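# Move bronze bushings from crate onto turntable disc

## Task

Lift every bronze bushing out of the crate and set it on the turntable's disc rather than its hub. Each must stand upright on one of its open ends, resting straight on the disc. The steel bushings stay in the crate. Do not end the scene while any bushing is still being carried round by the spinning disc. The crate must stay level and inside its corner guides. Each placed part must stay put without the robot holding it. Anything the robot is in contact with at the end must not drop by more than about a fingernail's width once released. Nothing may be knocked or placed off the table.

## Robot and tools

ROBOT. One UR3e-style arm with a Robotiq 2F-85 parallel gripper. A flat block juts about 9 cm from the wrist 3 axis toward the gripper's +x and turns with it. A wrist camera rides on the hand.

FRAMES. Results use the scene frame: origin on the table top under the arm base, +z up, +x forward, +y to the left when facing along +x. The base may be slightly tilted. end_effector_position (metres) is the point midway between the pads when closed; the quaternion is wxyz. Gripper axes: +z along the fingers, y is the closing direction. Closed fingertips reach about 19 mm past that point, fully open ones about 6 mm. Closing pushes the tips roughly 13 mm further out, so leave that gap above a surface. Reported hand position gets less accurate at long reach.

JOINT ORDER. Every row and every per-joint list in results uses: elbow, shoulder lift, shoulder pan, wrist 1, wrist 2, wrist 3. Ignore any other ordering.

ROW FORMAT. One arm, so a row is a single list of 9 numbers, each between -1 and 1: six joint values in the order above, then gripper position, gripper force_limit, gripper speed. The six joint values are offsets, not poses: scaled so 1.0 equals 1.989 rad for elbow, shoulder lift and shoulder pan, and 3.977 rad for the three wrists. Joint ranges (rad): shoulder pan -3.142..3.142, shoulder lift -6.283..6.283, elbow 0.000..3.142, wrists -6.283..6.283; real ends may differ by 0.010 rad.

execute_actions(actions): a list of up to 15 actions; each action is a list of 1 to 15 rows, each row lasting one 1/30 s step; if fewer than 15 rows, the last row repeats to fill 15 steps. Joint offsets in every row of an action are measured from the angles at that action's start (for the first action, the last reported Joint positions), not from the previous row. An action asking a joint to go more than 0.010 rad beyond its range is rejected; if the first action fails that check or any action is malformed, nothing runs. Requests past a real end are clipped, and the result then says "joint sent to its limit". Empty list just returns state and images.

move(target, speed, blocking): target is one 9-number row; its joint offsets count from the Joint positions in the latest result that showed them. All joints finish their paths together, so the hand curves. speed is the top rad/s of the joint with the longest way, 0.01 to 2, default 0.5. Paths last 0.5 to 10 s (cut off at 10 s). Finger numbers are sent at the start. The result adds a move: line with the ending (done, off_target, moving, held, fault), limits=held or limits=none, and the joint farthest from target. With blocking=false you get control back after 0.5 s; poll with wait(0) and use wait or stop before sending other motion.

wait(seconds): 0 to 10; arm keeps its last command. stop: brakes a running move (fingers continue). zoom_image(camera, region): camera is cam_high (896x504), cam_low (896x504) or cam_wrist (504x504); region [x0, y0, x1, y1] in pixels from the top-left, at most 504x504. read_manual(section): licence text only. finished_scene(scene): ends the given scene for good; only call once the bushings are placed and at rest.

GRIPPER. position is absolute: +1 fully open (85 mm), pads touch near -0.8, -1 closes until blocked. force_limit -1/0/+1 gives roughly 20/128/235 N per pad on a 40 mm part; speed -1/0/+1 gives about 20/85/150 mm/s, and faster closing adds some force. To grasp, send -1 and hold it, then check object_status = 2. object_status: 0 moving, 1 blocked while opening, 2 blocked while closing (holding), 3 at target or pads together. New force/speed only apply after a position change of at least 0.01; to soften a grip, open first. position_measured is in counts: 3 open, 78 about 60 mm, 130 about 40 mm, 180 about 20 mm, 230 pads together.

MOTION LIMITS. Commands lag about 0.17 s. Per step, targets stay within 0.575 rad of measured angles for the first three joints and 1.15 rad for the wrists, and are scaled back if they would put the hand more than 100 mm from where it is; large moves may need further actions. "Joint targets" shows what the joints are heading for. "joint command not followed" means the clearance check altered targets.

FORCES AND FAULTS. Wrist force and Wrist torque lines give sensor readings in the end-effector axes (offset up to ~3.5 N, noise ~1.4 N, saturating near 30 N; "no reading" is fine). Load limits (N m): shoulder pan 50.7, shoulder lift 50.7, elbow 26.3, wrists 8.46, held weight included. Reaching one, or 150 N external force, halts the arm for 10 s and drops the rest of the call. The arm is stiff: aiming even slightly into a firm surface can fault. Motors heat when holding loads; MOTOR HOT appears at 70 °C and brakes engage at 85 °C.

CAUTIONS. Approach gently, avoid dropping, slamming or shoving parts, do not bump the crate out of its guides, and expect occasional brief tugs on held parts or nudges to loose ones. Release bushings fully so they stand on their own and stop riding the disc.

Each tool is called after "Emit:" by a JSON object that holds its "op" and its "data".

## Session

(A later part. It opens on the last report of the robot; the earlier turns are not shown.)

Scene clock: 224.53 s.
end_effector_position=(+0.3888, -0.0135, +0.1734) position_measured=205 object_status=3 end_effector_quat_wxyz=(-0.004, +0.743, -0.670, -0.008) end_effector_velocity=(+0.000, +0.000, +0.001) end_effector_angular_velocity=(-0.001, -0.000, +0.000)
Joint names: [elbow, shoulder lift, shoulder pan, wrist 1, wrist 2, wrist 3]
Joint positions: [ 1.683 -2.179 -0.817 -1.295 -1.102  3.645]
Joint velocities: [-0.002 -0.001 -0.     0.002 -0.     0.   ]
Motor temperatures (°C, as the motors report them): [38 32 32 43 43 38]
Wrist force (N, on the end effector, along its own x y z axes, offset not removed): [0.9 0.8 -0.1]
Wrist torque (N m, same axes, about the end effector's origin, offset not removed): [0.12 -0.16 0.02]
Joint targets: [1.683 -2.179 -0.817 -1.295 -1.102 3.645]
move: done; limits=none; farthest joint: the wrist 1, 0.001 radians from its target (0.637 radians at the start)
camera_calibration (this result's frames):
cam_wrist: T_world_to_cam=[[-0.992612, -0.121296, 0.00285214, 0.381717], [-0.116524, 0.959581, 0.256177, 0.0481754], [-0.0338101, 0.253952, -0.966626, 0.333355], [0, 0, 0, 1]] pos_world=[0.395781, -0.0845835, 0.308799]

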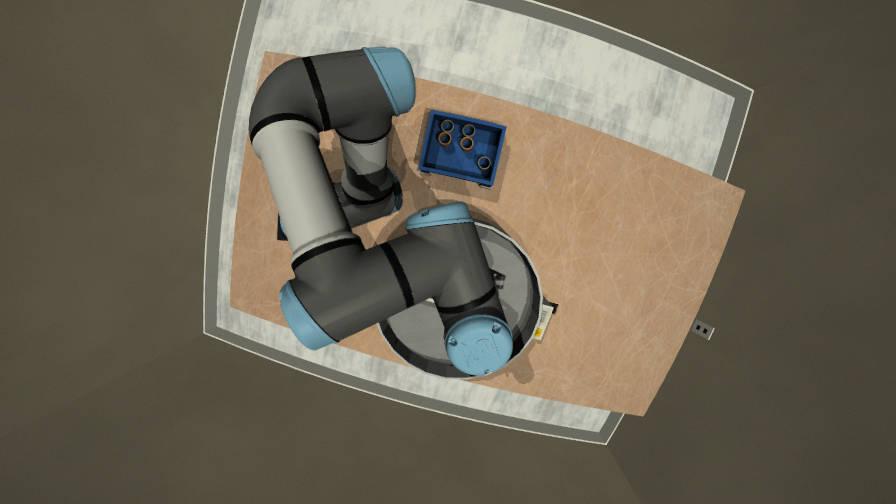

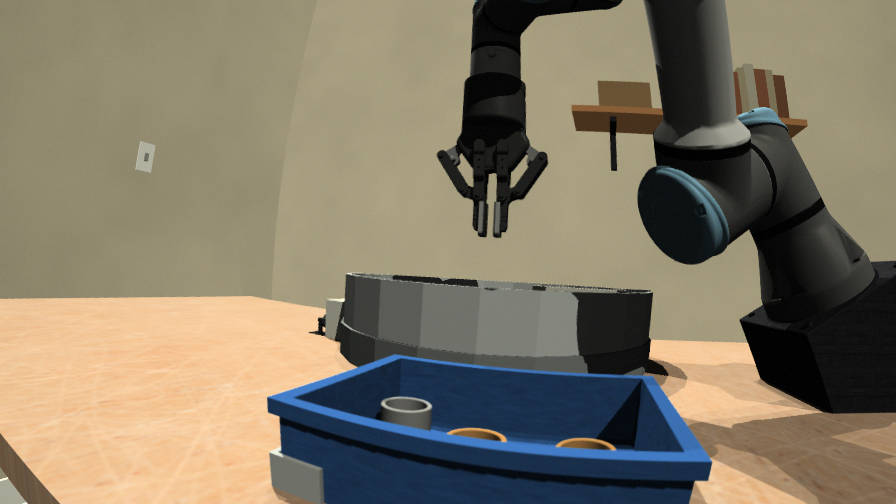

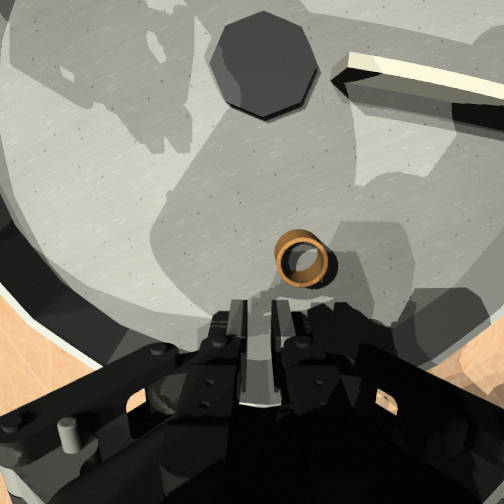

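Emit:
{"op": "move", "data": {"target": [-0.019,0.170,0.754,-0.1805,-0.164,0,-0.4,-0.6,0], "speed": 1}}

Emit:
{"op": "move", "data": {"target": [0.1647,0.019,-0.014,-0.0565,0.0059,-0.006,-0.4,-0.6,0], "speed": 0.5}}

Scene clock: 236.23 s.
end_effector_position=(+0.3777, +0.2556, +0.1944) position_measured=179 object_status=3 end_effector_quat_wxyz=(-0.032, +0.996, -0.044, +0.066) end_effector_velocity=(-0.000, +0.001, +0.000) end_effector_angular_velocity=(+0.001, -0.001, +0.002)
Joint names: [elbow, shoulder lift, shoulder pan, wrist 1, wrist 2, wrist 3]
Joint positions: [ 1.645 -1.841  0.682 -2.013 -1.754  3.645]
Joint velocities: [-0.     0.001  0.003 -0.001 -0.001  0.   ]
Motor temperatures (°C, as the motors report them): [38 32 32 43 43 38]
Wrist force (N, on the end effector, along its own x y z axes, offset not removed): [0.7 1.3 -0.4]
Wrist torque (N m, same axes, about the end effector's origin, offset not removed): [0.17 -0.13 0.00]
Joint targets: [1.645 -1.841 0.682 -2.013 -1.754 3.645]
move: done; limits=none; farthest joint: the shoulder pan, 0.001 radians from its target (1.500 radians at the start)
camera_calibration (this result's frames):
cam_wrist: T_world_to_cam=[[-0.0658555, -0.995358, -0.070177, 0.290856], [-0.992114, 0.0577993, 0.11122, 0.372725], [-0.106648, 0.076948, -0.991315, 0.362488], [0, 0, 0, 1]] pos_world=[0.427598, 0.24007, 0.338297]

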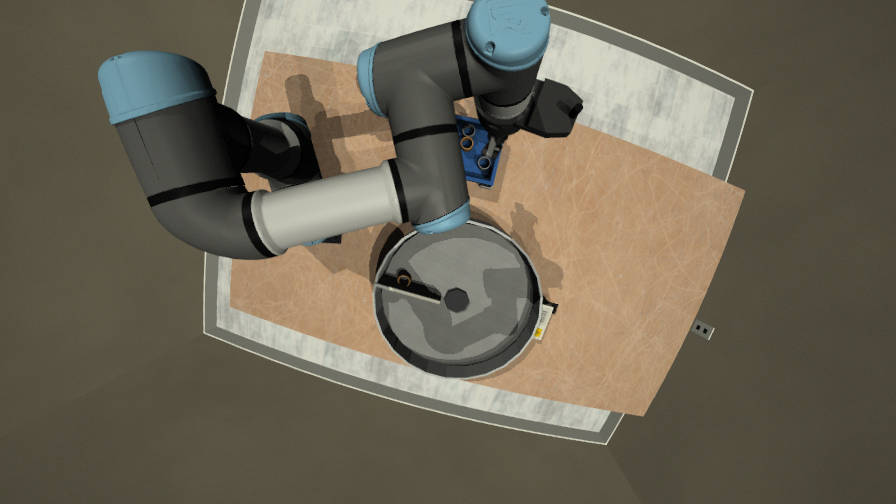

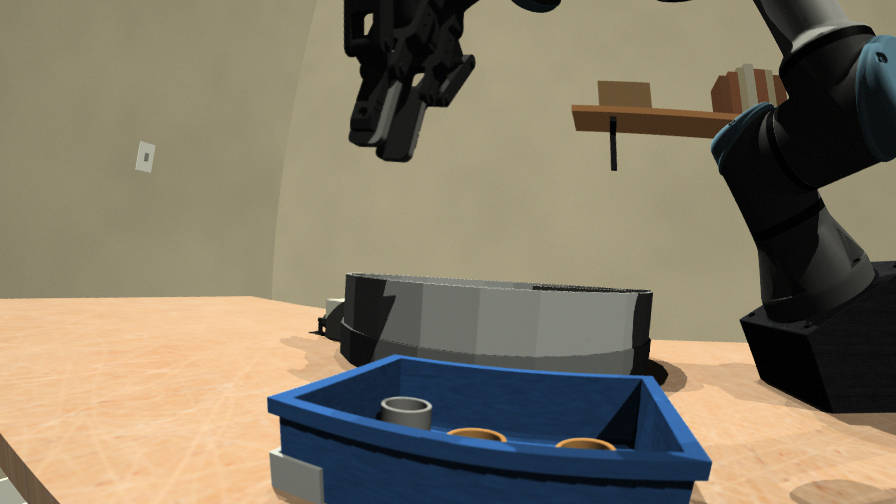

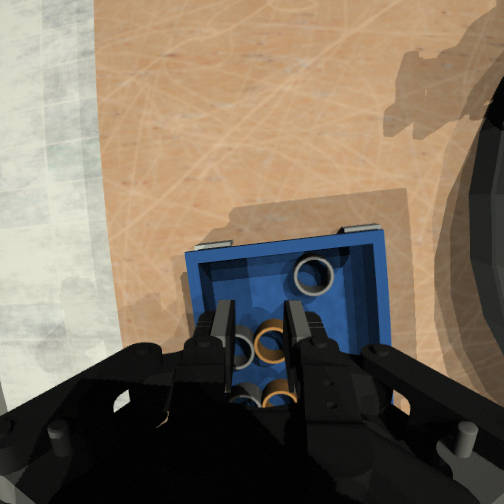

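Scene clock: 237.53 s.
end_effector_position=(+0.3189, +0.2412, +0.1073) position_measured=179 object_status=3 end_effector_quat_wxyz=(-0.005, +0.999, -0.032, -0.000) end_effector_velocity=(-0.001, -0.000, -0.001) end_effector_angular_velocity=(-0.000, +0.002, +0.001)
Joint names: [elbow, shoulder lift, shoulder pan, wrist 1, wrist 2, wrist 3]
Joint positions: [ 1.972 -1.803  0.654 -2.238 -1.731  3.621]
Joint velocities: [ 0.003  0.     0.001 -0.002  0.    -0.   ]
Motor temperatures (°C, as the motors report them): [38 32 32 43 43 38]
Wrist force (N, on the end effector, along its own x y z axes, offset not removed): [0.9 0.8 -1.0]
Wrist torque (N m, same axes, about the end effector's origin, offset not removed): [0.10 -0.15 0.00]
Joint targets: [1.973 -1.803 0.654 -2.238 -1.731 3.621]
move: done; limits=none; farthest joint: the shoulder pan, 0.000 radians from its target (0.028 radians at the start)
camera_calibration (this result's frames):
cam_wrist: T_world_to_cam=[[-0.0454089, -0.998904, -0.0113883, 0.254575], [-0.970085, 0.0413716, 0.239213, 0.308122], [-0.23848, 0.0219101, -0.9709, 0.324096], [0, 0, 0, 1]] pos_world=[0.387755, 0.234447, 0.243857]

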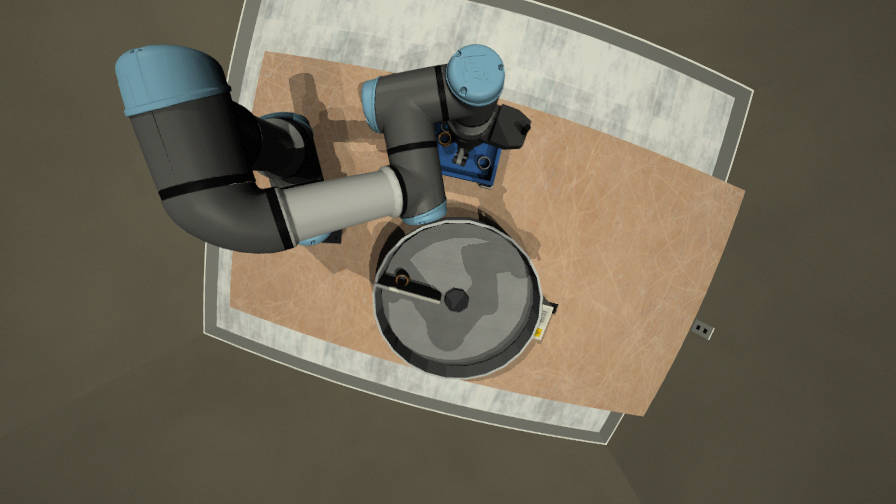

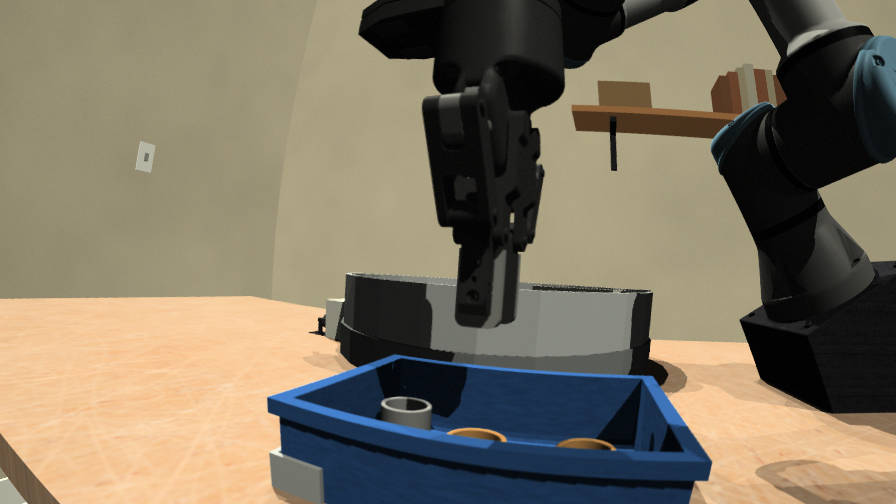

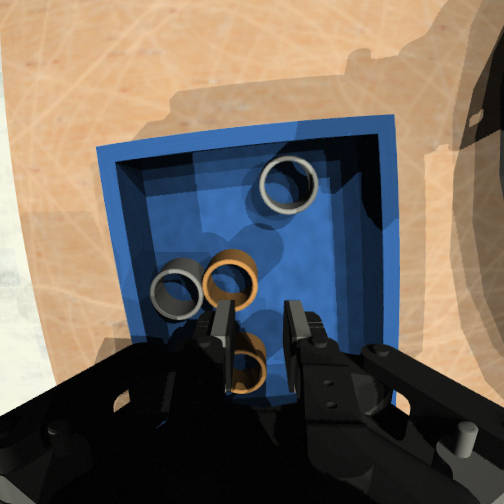

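Emit:
{"op": "move", "data": {"target": [0.051,0.064,-0.016,-0.0576,0.004,-0.007,-0.4,-0.6,0], "speed": 0.2}}

Scene clock: 245.40 s.
end_effector_position=(+0.3169, +0.2405, +0.0602) position_measured=179 object_status=3 end_effector_quat_wxyz=(-0.004, +0.999, -0.032, -0.002) end_effector_velocity=(-0.001, +0.000, -0.000) end_effector_angular_velocity=(+0.000, +0.001, +0.001)
Joint names: [elbow, shoulder lift, shoulder pan, wrist 1, wrist 2, wrist 3]
Joint positions: [ 2.074 -1.676  0.622 -2.466 -1.715  3.593]
Joint velocities: [ 0.001  0.002  0.001 -0.002  0.    -0.   ]
Motor temperatures (°C, as the motors report them): [38 32 32 43 43 38]
Wrist force (N, on the end effector, along its own x y z axes, offset not removed): [0.6 1.1 -0.3]
Wrist torque (N m, same axes, about the end effector's origin, offset not removed): [0.14 -0.12 0.06]
Joint targets: [2.074 -1.676 0.622 -2.467 -1.715 3.593]
move: done; limits=none; farthest joint: the shoulder lift, 0.001 radians from its target (0.128 radians at the start)
camera_calibration (this result's frames):
cam_wrist: T_world_to_cam=[[-0.0452657, -0.998921, -0.0103716, 0.253148], [-0.969177, 0.0413963, 0.242861, 0.31688], [-0.24217, 0.0210452, -0.970006, 0.279241], [0, 0, 0, 1]] pos_world=[0.386196, 0.23388, 0.196533]

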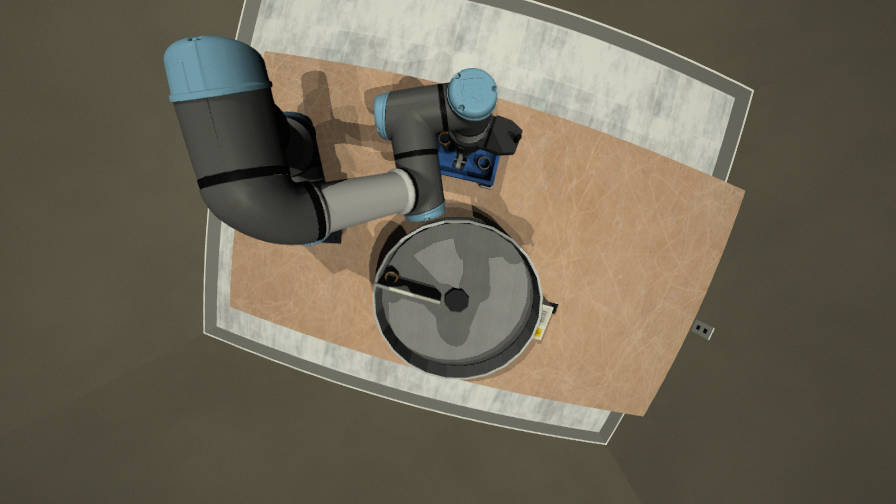

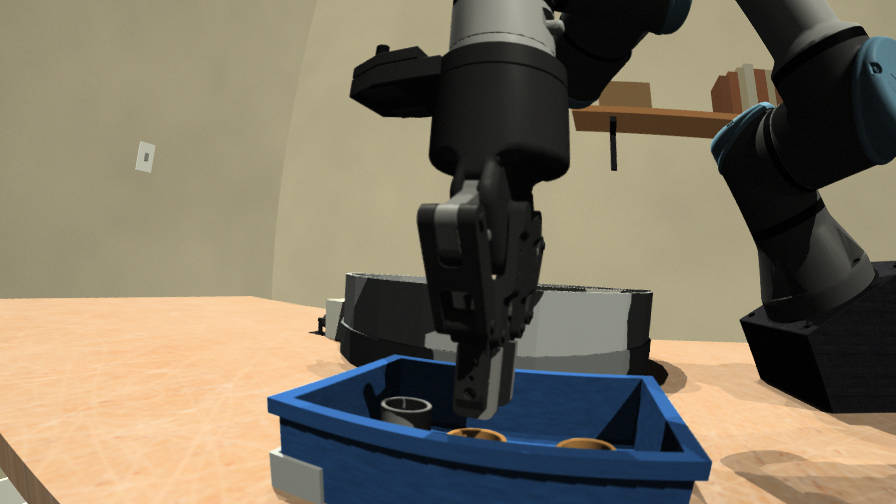

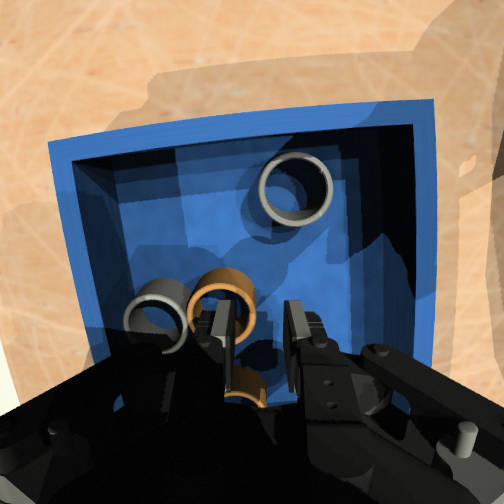

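Emit:
{"op": "move", "data": {"target": [0.020,0.029,-0.006,-0.025,0.0016,-0.003,-0.4,-0.6,0], "speed": 0.015}}

Scene clock: 255.53 s.
end_effector_position=(+0.3145, +0.2396, +0.0415) position_measured=179 object_status=3 end_effector_quat_wxyz=(-0.005, +1.000, -0.031, -0.002) end_effector_velocity=(+0.000, -0.000, -0.000) end_effector_angular_velocity=(-0.000, -0.000, -0.001)
Joint names: [elbow, shoulder lift, shoulder pan, wrist 1, wrist 2, wrist 3]
Joint positions: [ 2.113 -1.619  0.61  -2.566 -1.708  3.581]
Joint velocities: [ 0.     0.002 -0.001 -0.002  0.    -0.   ]
Motor temperatures (°C, as the motors report them): [38 32 32 43 43 38]
Wrist force (N, on the end effector, along its own x y z axes, offset not removed): [0.9 0.8 -0.3]
Wrist torque (N m, same axes, about the end effector's origin, offset not removed): [0.10 -0.19 0.03]
Joint targets: [2.114 -1.619 0.610 -2.566 -1.708 3.581]
move: done; limits=none; farthest joint: the shoulder pan, 0.000 radians from its target (0.012 radians at the start)
camera_calibration (this result's frames):
cam_wrist: T_world_to_cam=[[-0.0439925, -0.998969, -0.0111754, 0.251564], [-0.969286, 0.0399706, 0.242668, 0.319578], [-0.241971, 0.0215077, -0.970045, 0.260397], [0, 0, 0, 1]] pos_world=[0.383838, 0.23293, 0.177857]

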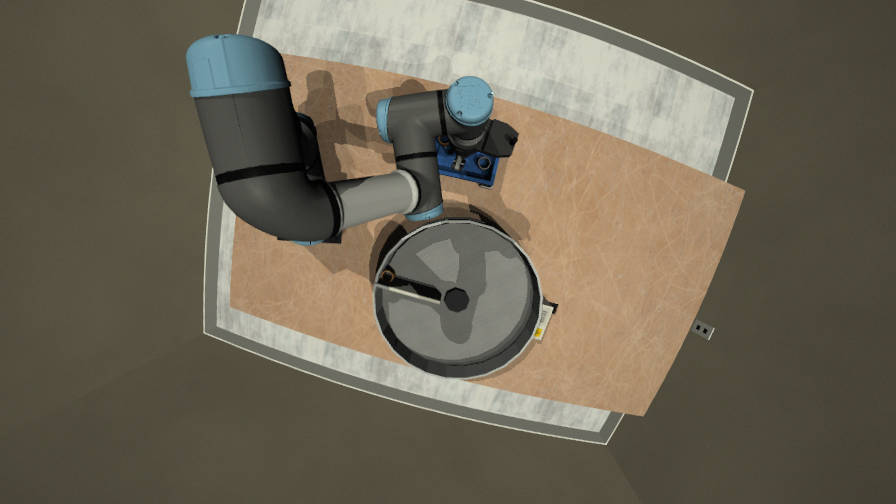

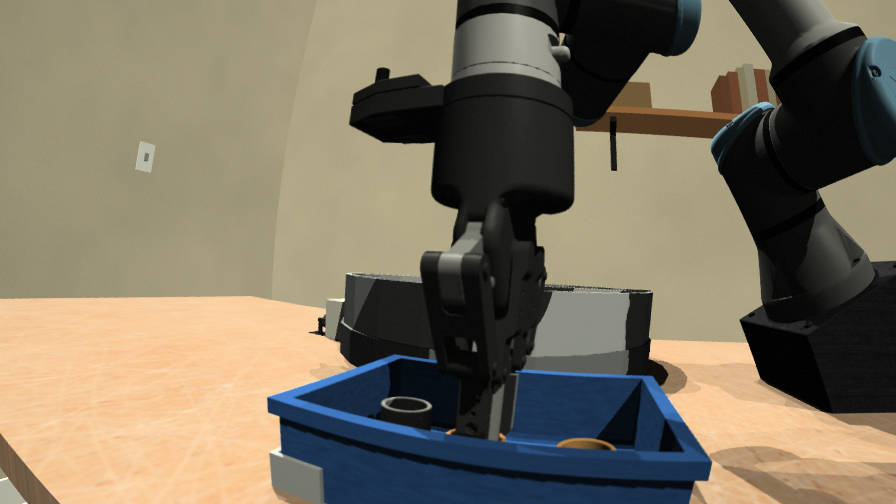

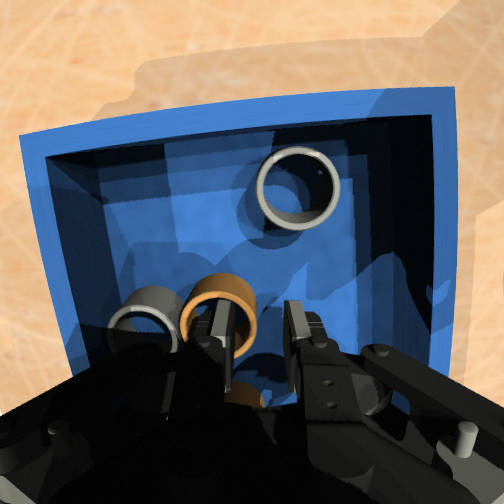

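Emit:
{"op": "move", "data": {"target": [0,0,0,0,0,0,-1,-0.6,-0.8]}}

Emit:
{"op": "move", "data": {"target": [-0.071,-0.0925,0.022,0.0825,-0.006,0.01,-1,-0.6,-0.8], "speed": 0.25}}

Emit:
{"op": "move", "data": {"target": [-0.1647,-0.019,0.014,0.0565,-0.0059,0.006,-1,-0.6,-0.8], "speed": 0.6}}

Emit:
{"op": "move", "data": {"target": [0.02,-0.1725,-0.757,0.179,0.1645,0,-1,-0.6,-0.8], "speed": 0.8}}

Scene clock: 262.97 s.
end_effector_position=(+0.3145, +0.2396, +0.0415) position_measured=215 object_status=2 end_effector_quat_wxyz=(-0.005, +1.000, -0.031, -0.002) end_effector_velocity=(+0.000, -0.000, +0.000) end_effector_angular_velocity=(-0.001, +0.000, -0.001)
Joint names: [elbow, shoulder lift, shoulder pan, wrist 1, wrist 2, wrist 3]
Joint positions: [ 2.114 -1.619  0.61  -2.566 -1.708  3.581]
Joint velocities: [-0.001 -0.    -0.001  0.002 -0.     0.   ]
Motor temperatures (°C, as the motors report them): [38 32 32 43 43 38]
Wrist force (N, on the end effector, along its own x y z axes, offset not removed): [1.3 2.6 -1.9]
Wrist torque (N m, same axes, about the end effector's origin, offset not removed): [0.26 -0.25 0.05]
Joint targets: [2.113 -1.619 0.610 -2.566 -1.708 3.581]
move: done; limits=none; farthest joint: the elbow, 0.001 radians from its target (0.001 radians at the start)
camera_calibration (this result's frames):
cam_wrist: T_world_to_cam=[[-0.043981, -0.99897, -0.0111549, 0.251552], [-0.969274, 0.0399632, 0.242717, 0.31957], [-0.242021, 0.0214871, -0.970033, 0.260373], [0, 0, 0, 1]] pos_world=[0.38383, 0.232928, 0.177811]

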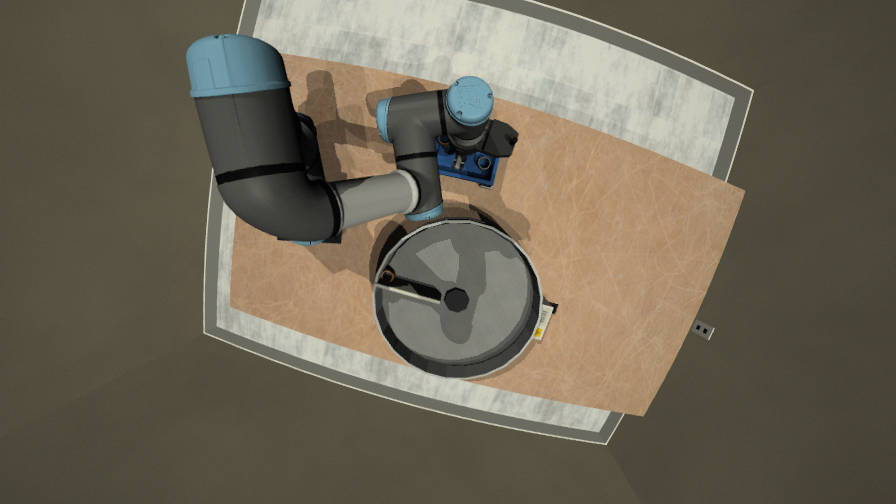

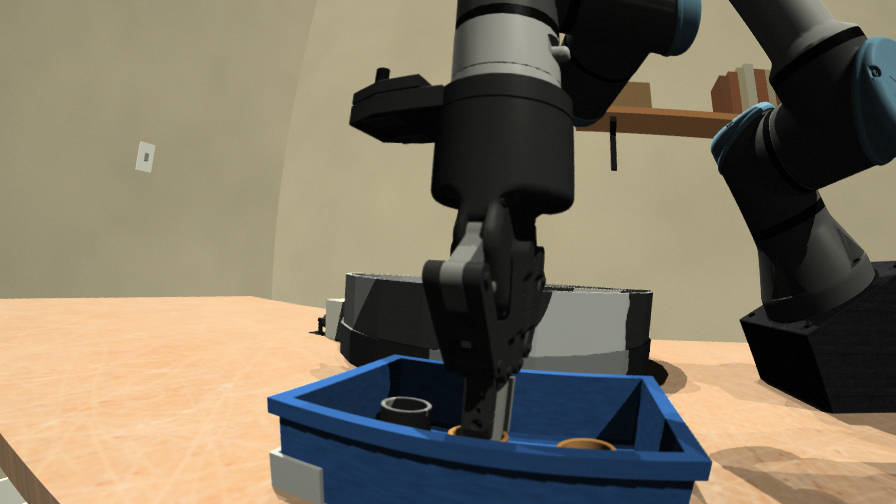

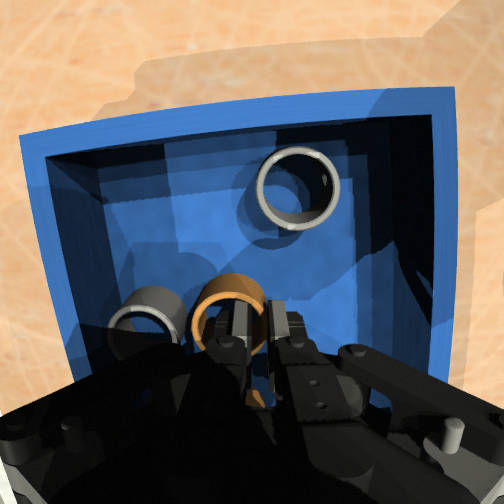

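Scene clock: 264.83 s.
end_effector_position=(+0.3190, +0.2409, +0.1070) position_measured=215 object_status=2 end_effector_quat_wxyz=(-0.004, +0.999, -0.032, +0.000) end_effector_velocity=(-0.000, -0.000, +0.000) end_effector_angular_velocity=(-0.000, +0.001, +0.000)
Joint names: [elbow, shoulder lift, shoulder pan, wrist 1, wrist 2, wrist 3]
Joint positions: [ 1.972 -1.802  0.654 -2.238 -1.732  3.621]
Joint velocities: [-0.    -0.001  0.001  0.002 -0.     0.   ]
Motor temperatures (°C, as the motors report them): [38 32 32 43 43 38]
Wrist force (N, on the end effector, along its own x y z axes, offset not removed): [0.7 1.7 0.2]
Wrist torque (N m, same axes, about the end effector's origin, offset not removed): [0.20 -0.17 0.05]
Joint targets: [1.972 -1.803 0.654 -2.238 -1.732 3.621]
move: done; limits=none; farthest joint: the shoulder pan, 0.000 radians from its target (0.043 radians at the start)
camera_calibration (this result's frames):
cam_wrist: T_world_to_cam=[[-0.0453042, -0.998926, -0.00968013, 0.254006], [-0.970103, 0.0416801, 0.239087, 0.308239], [-0.238427, 0.0202224, -0.97095, 0.324257], [0, 0, 0, 1]] pos_world=[0.387843, 0.234329, 0.2436]

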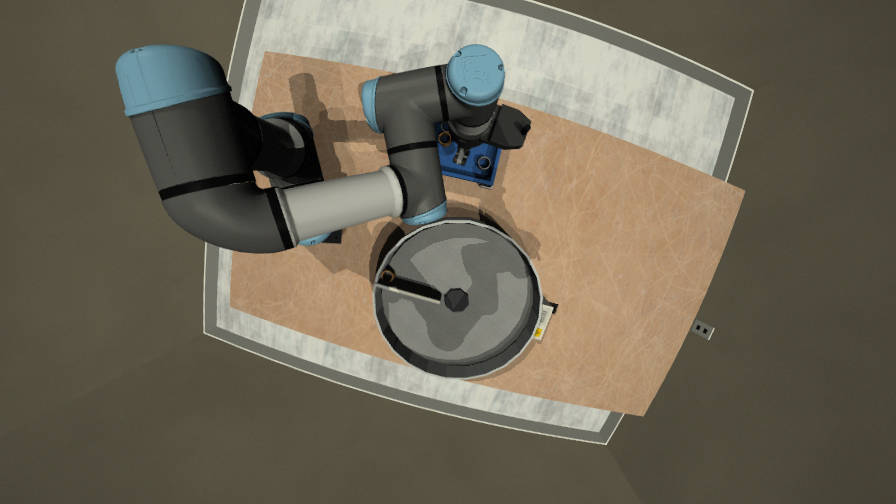

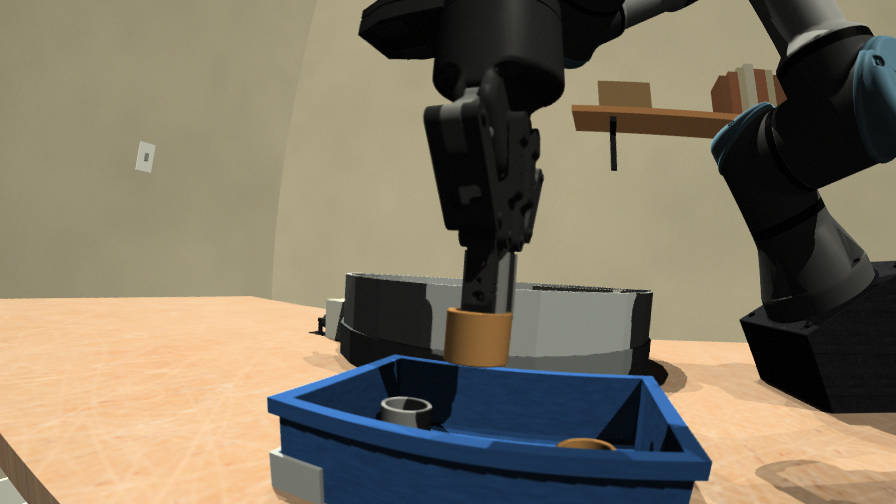

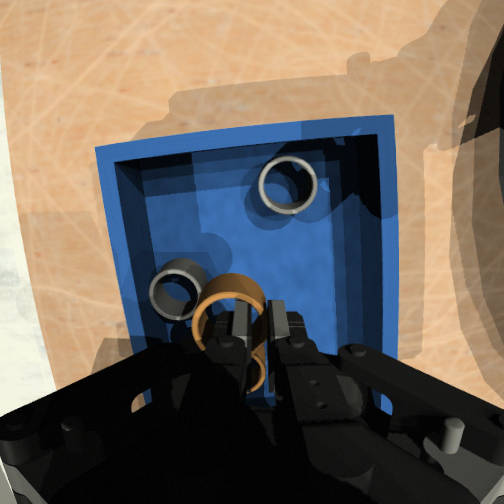

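Scene clock: 266.07 s.
end_effector_position=(+0.3779, +0.2553, +0.1941) position_measured=215 object_status=2 end_effector_quat_wxyz=(-0.032, +0.996, -0.044, +0.066) end_effector_velocity=(+0.000, -0.000, +0.000) end_effector_angular_velocity=(-0.000, -0.001, -0.001)
Joint names: [elbow, shoulder lift, shoulder pan, wrist 1, wrist 2, wrist 3]
Joint positions: [ 1.645 -1.84   0.682 -2.013 -1.756  3.645]
Joint velocities: [-0.002 -0.    -0.001  0.001 -0.     0.   ]
Motor temperatures (°C, as the motors report them): [38 32 32 43 43 38]
Wrist force (N, on the end effector, along its own x y z axes, offset not removed): [1.3 1.3 1.1]
Wrist torque (N m, same axes, about the end effector's origin, offset not removed): [0.16 -0.23 -0.02]
Joint targets: [1.645 -1.840 0.682 -2.013 -1.756 3.645]
move: done; limits=none; farthest joint: the elbow, 0.001 radians from its target (0.328 radians at the start)
camera_calibration (this result's frames):
cam_wrist: T_world_to_cam=[[-0.0659669, -0.995469, -0.0684851, 0.290273], [-0.992115, 0.0581048, 0.111049, 0.372896], [-0.106566, 0.0752707, -0.991452, 0.362655], [0, 0, 0, 1]] pos_world=[0.427751, 0.239993, 0.338025]

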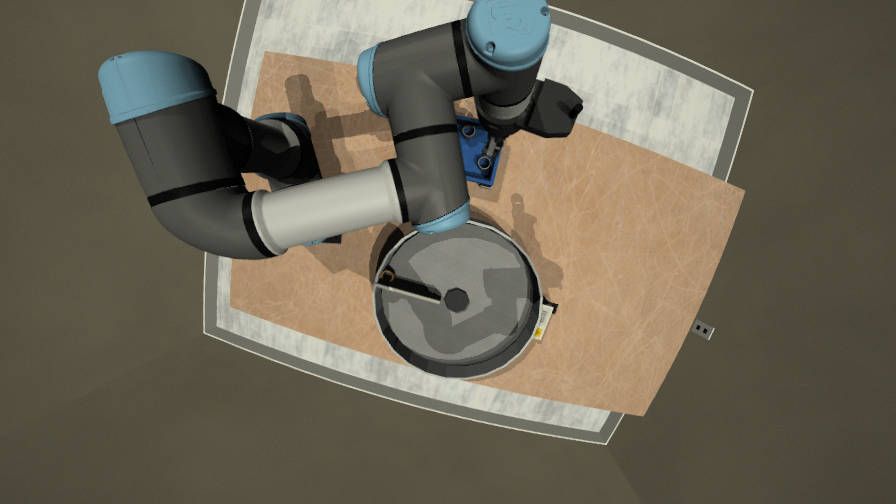

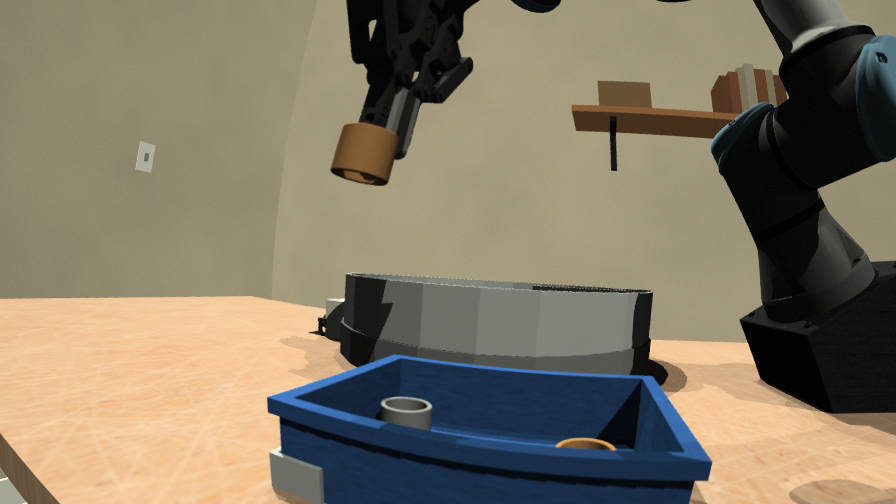

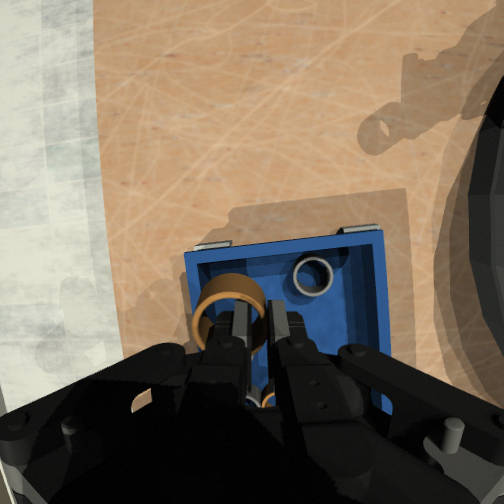

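Scene clock: 268.70 s.
end_effector_position=(+0.3896, -0.0158, +0.1743) position_measured=215 object_status=2 end_effector_quat_wxyz=(-0.002, +0.742, -0.670, -0.003) end_effector_velocity=(+0.000, -0.000, +0.000) end_effector_angular_velocity=(-0.001, -0.001, -0.002)
Joint names: [elbow, shoulder lift, shoulder pan, wrist 1, wrist 2, wrist 3]
Joint positions: [ 1.685 -2.183 -0.823 -1.301 -1.102  3.645]
Joint velocities: [-0.001 -0.001 -0.003  0.001  0.001 -0.   ]
Motor temperatures (°C, as the motors report them): [38 32 32 43 43 38]
Wrist force (N, on the end effector, along its own x y z axes, offset not removed): [0.5 1.3 1.2]
Wrist torque (N m, same axes, about the end effector's origin, offset not removed): [0.20 -0.12 0.00]
Joint targets: [1.685 -2.183 -0.824 -1.301 -1.101 3.645]
move: done; limits=none; farthest joint: the shoulder pan, 0.000 radians from its target (1.505 radians at the start)
camera_calibration (this result's frames):
cam_wrist: T_world_to_cam=[[-0.992796, -0.119815, -0.000992994, 0.382986], [-0.116342, 0.961968, 0.24715, 0.0518236], [-0.028657, 0.245485, -0.968977, 0.33307], [0, 0, 0, 1]] pos_world=[0.395801, -0.0857288, 0.31031]

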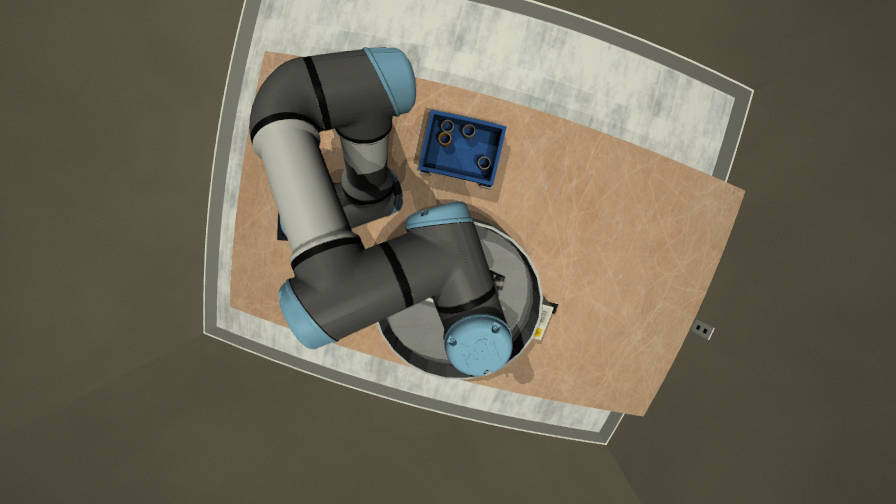

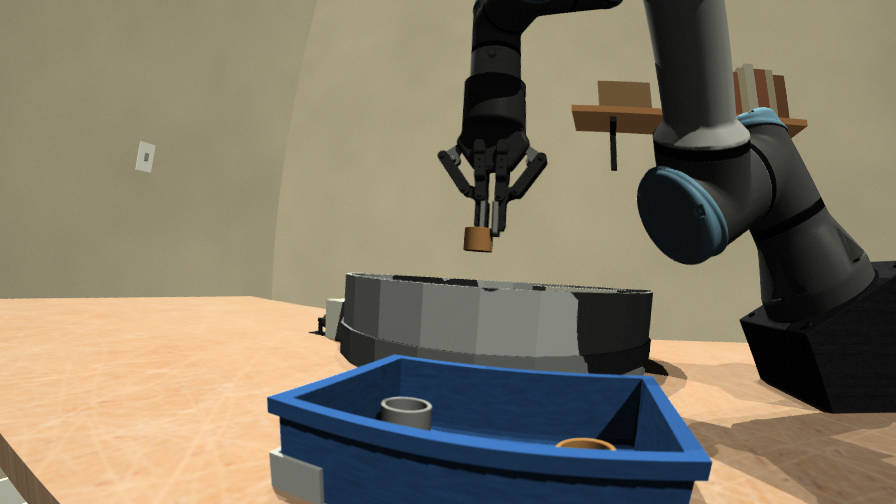

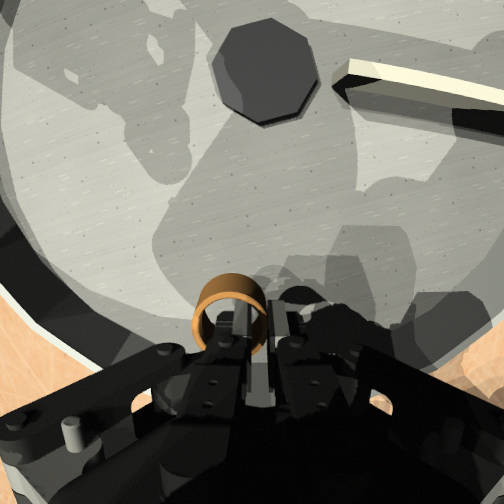

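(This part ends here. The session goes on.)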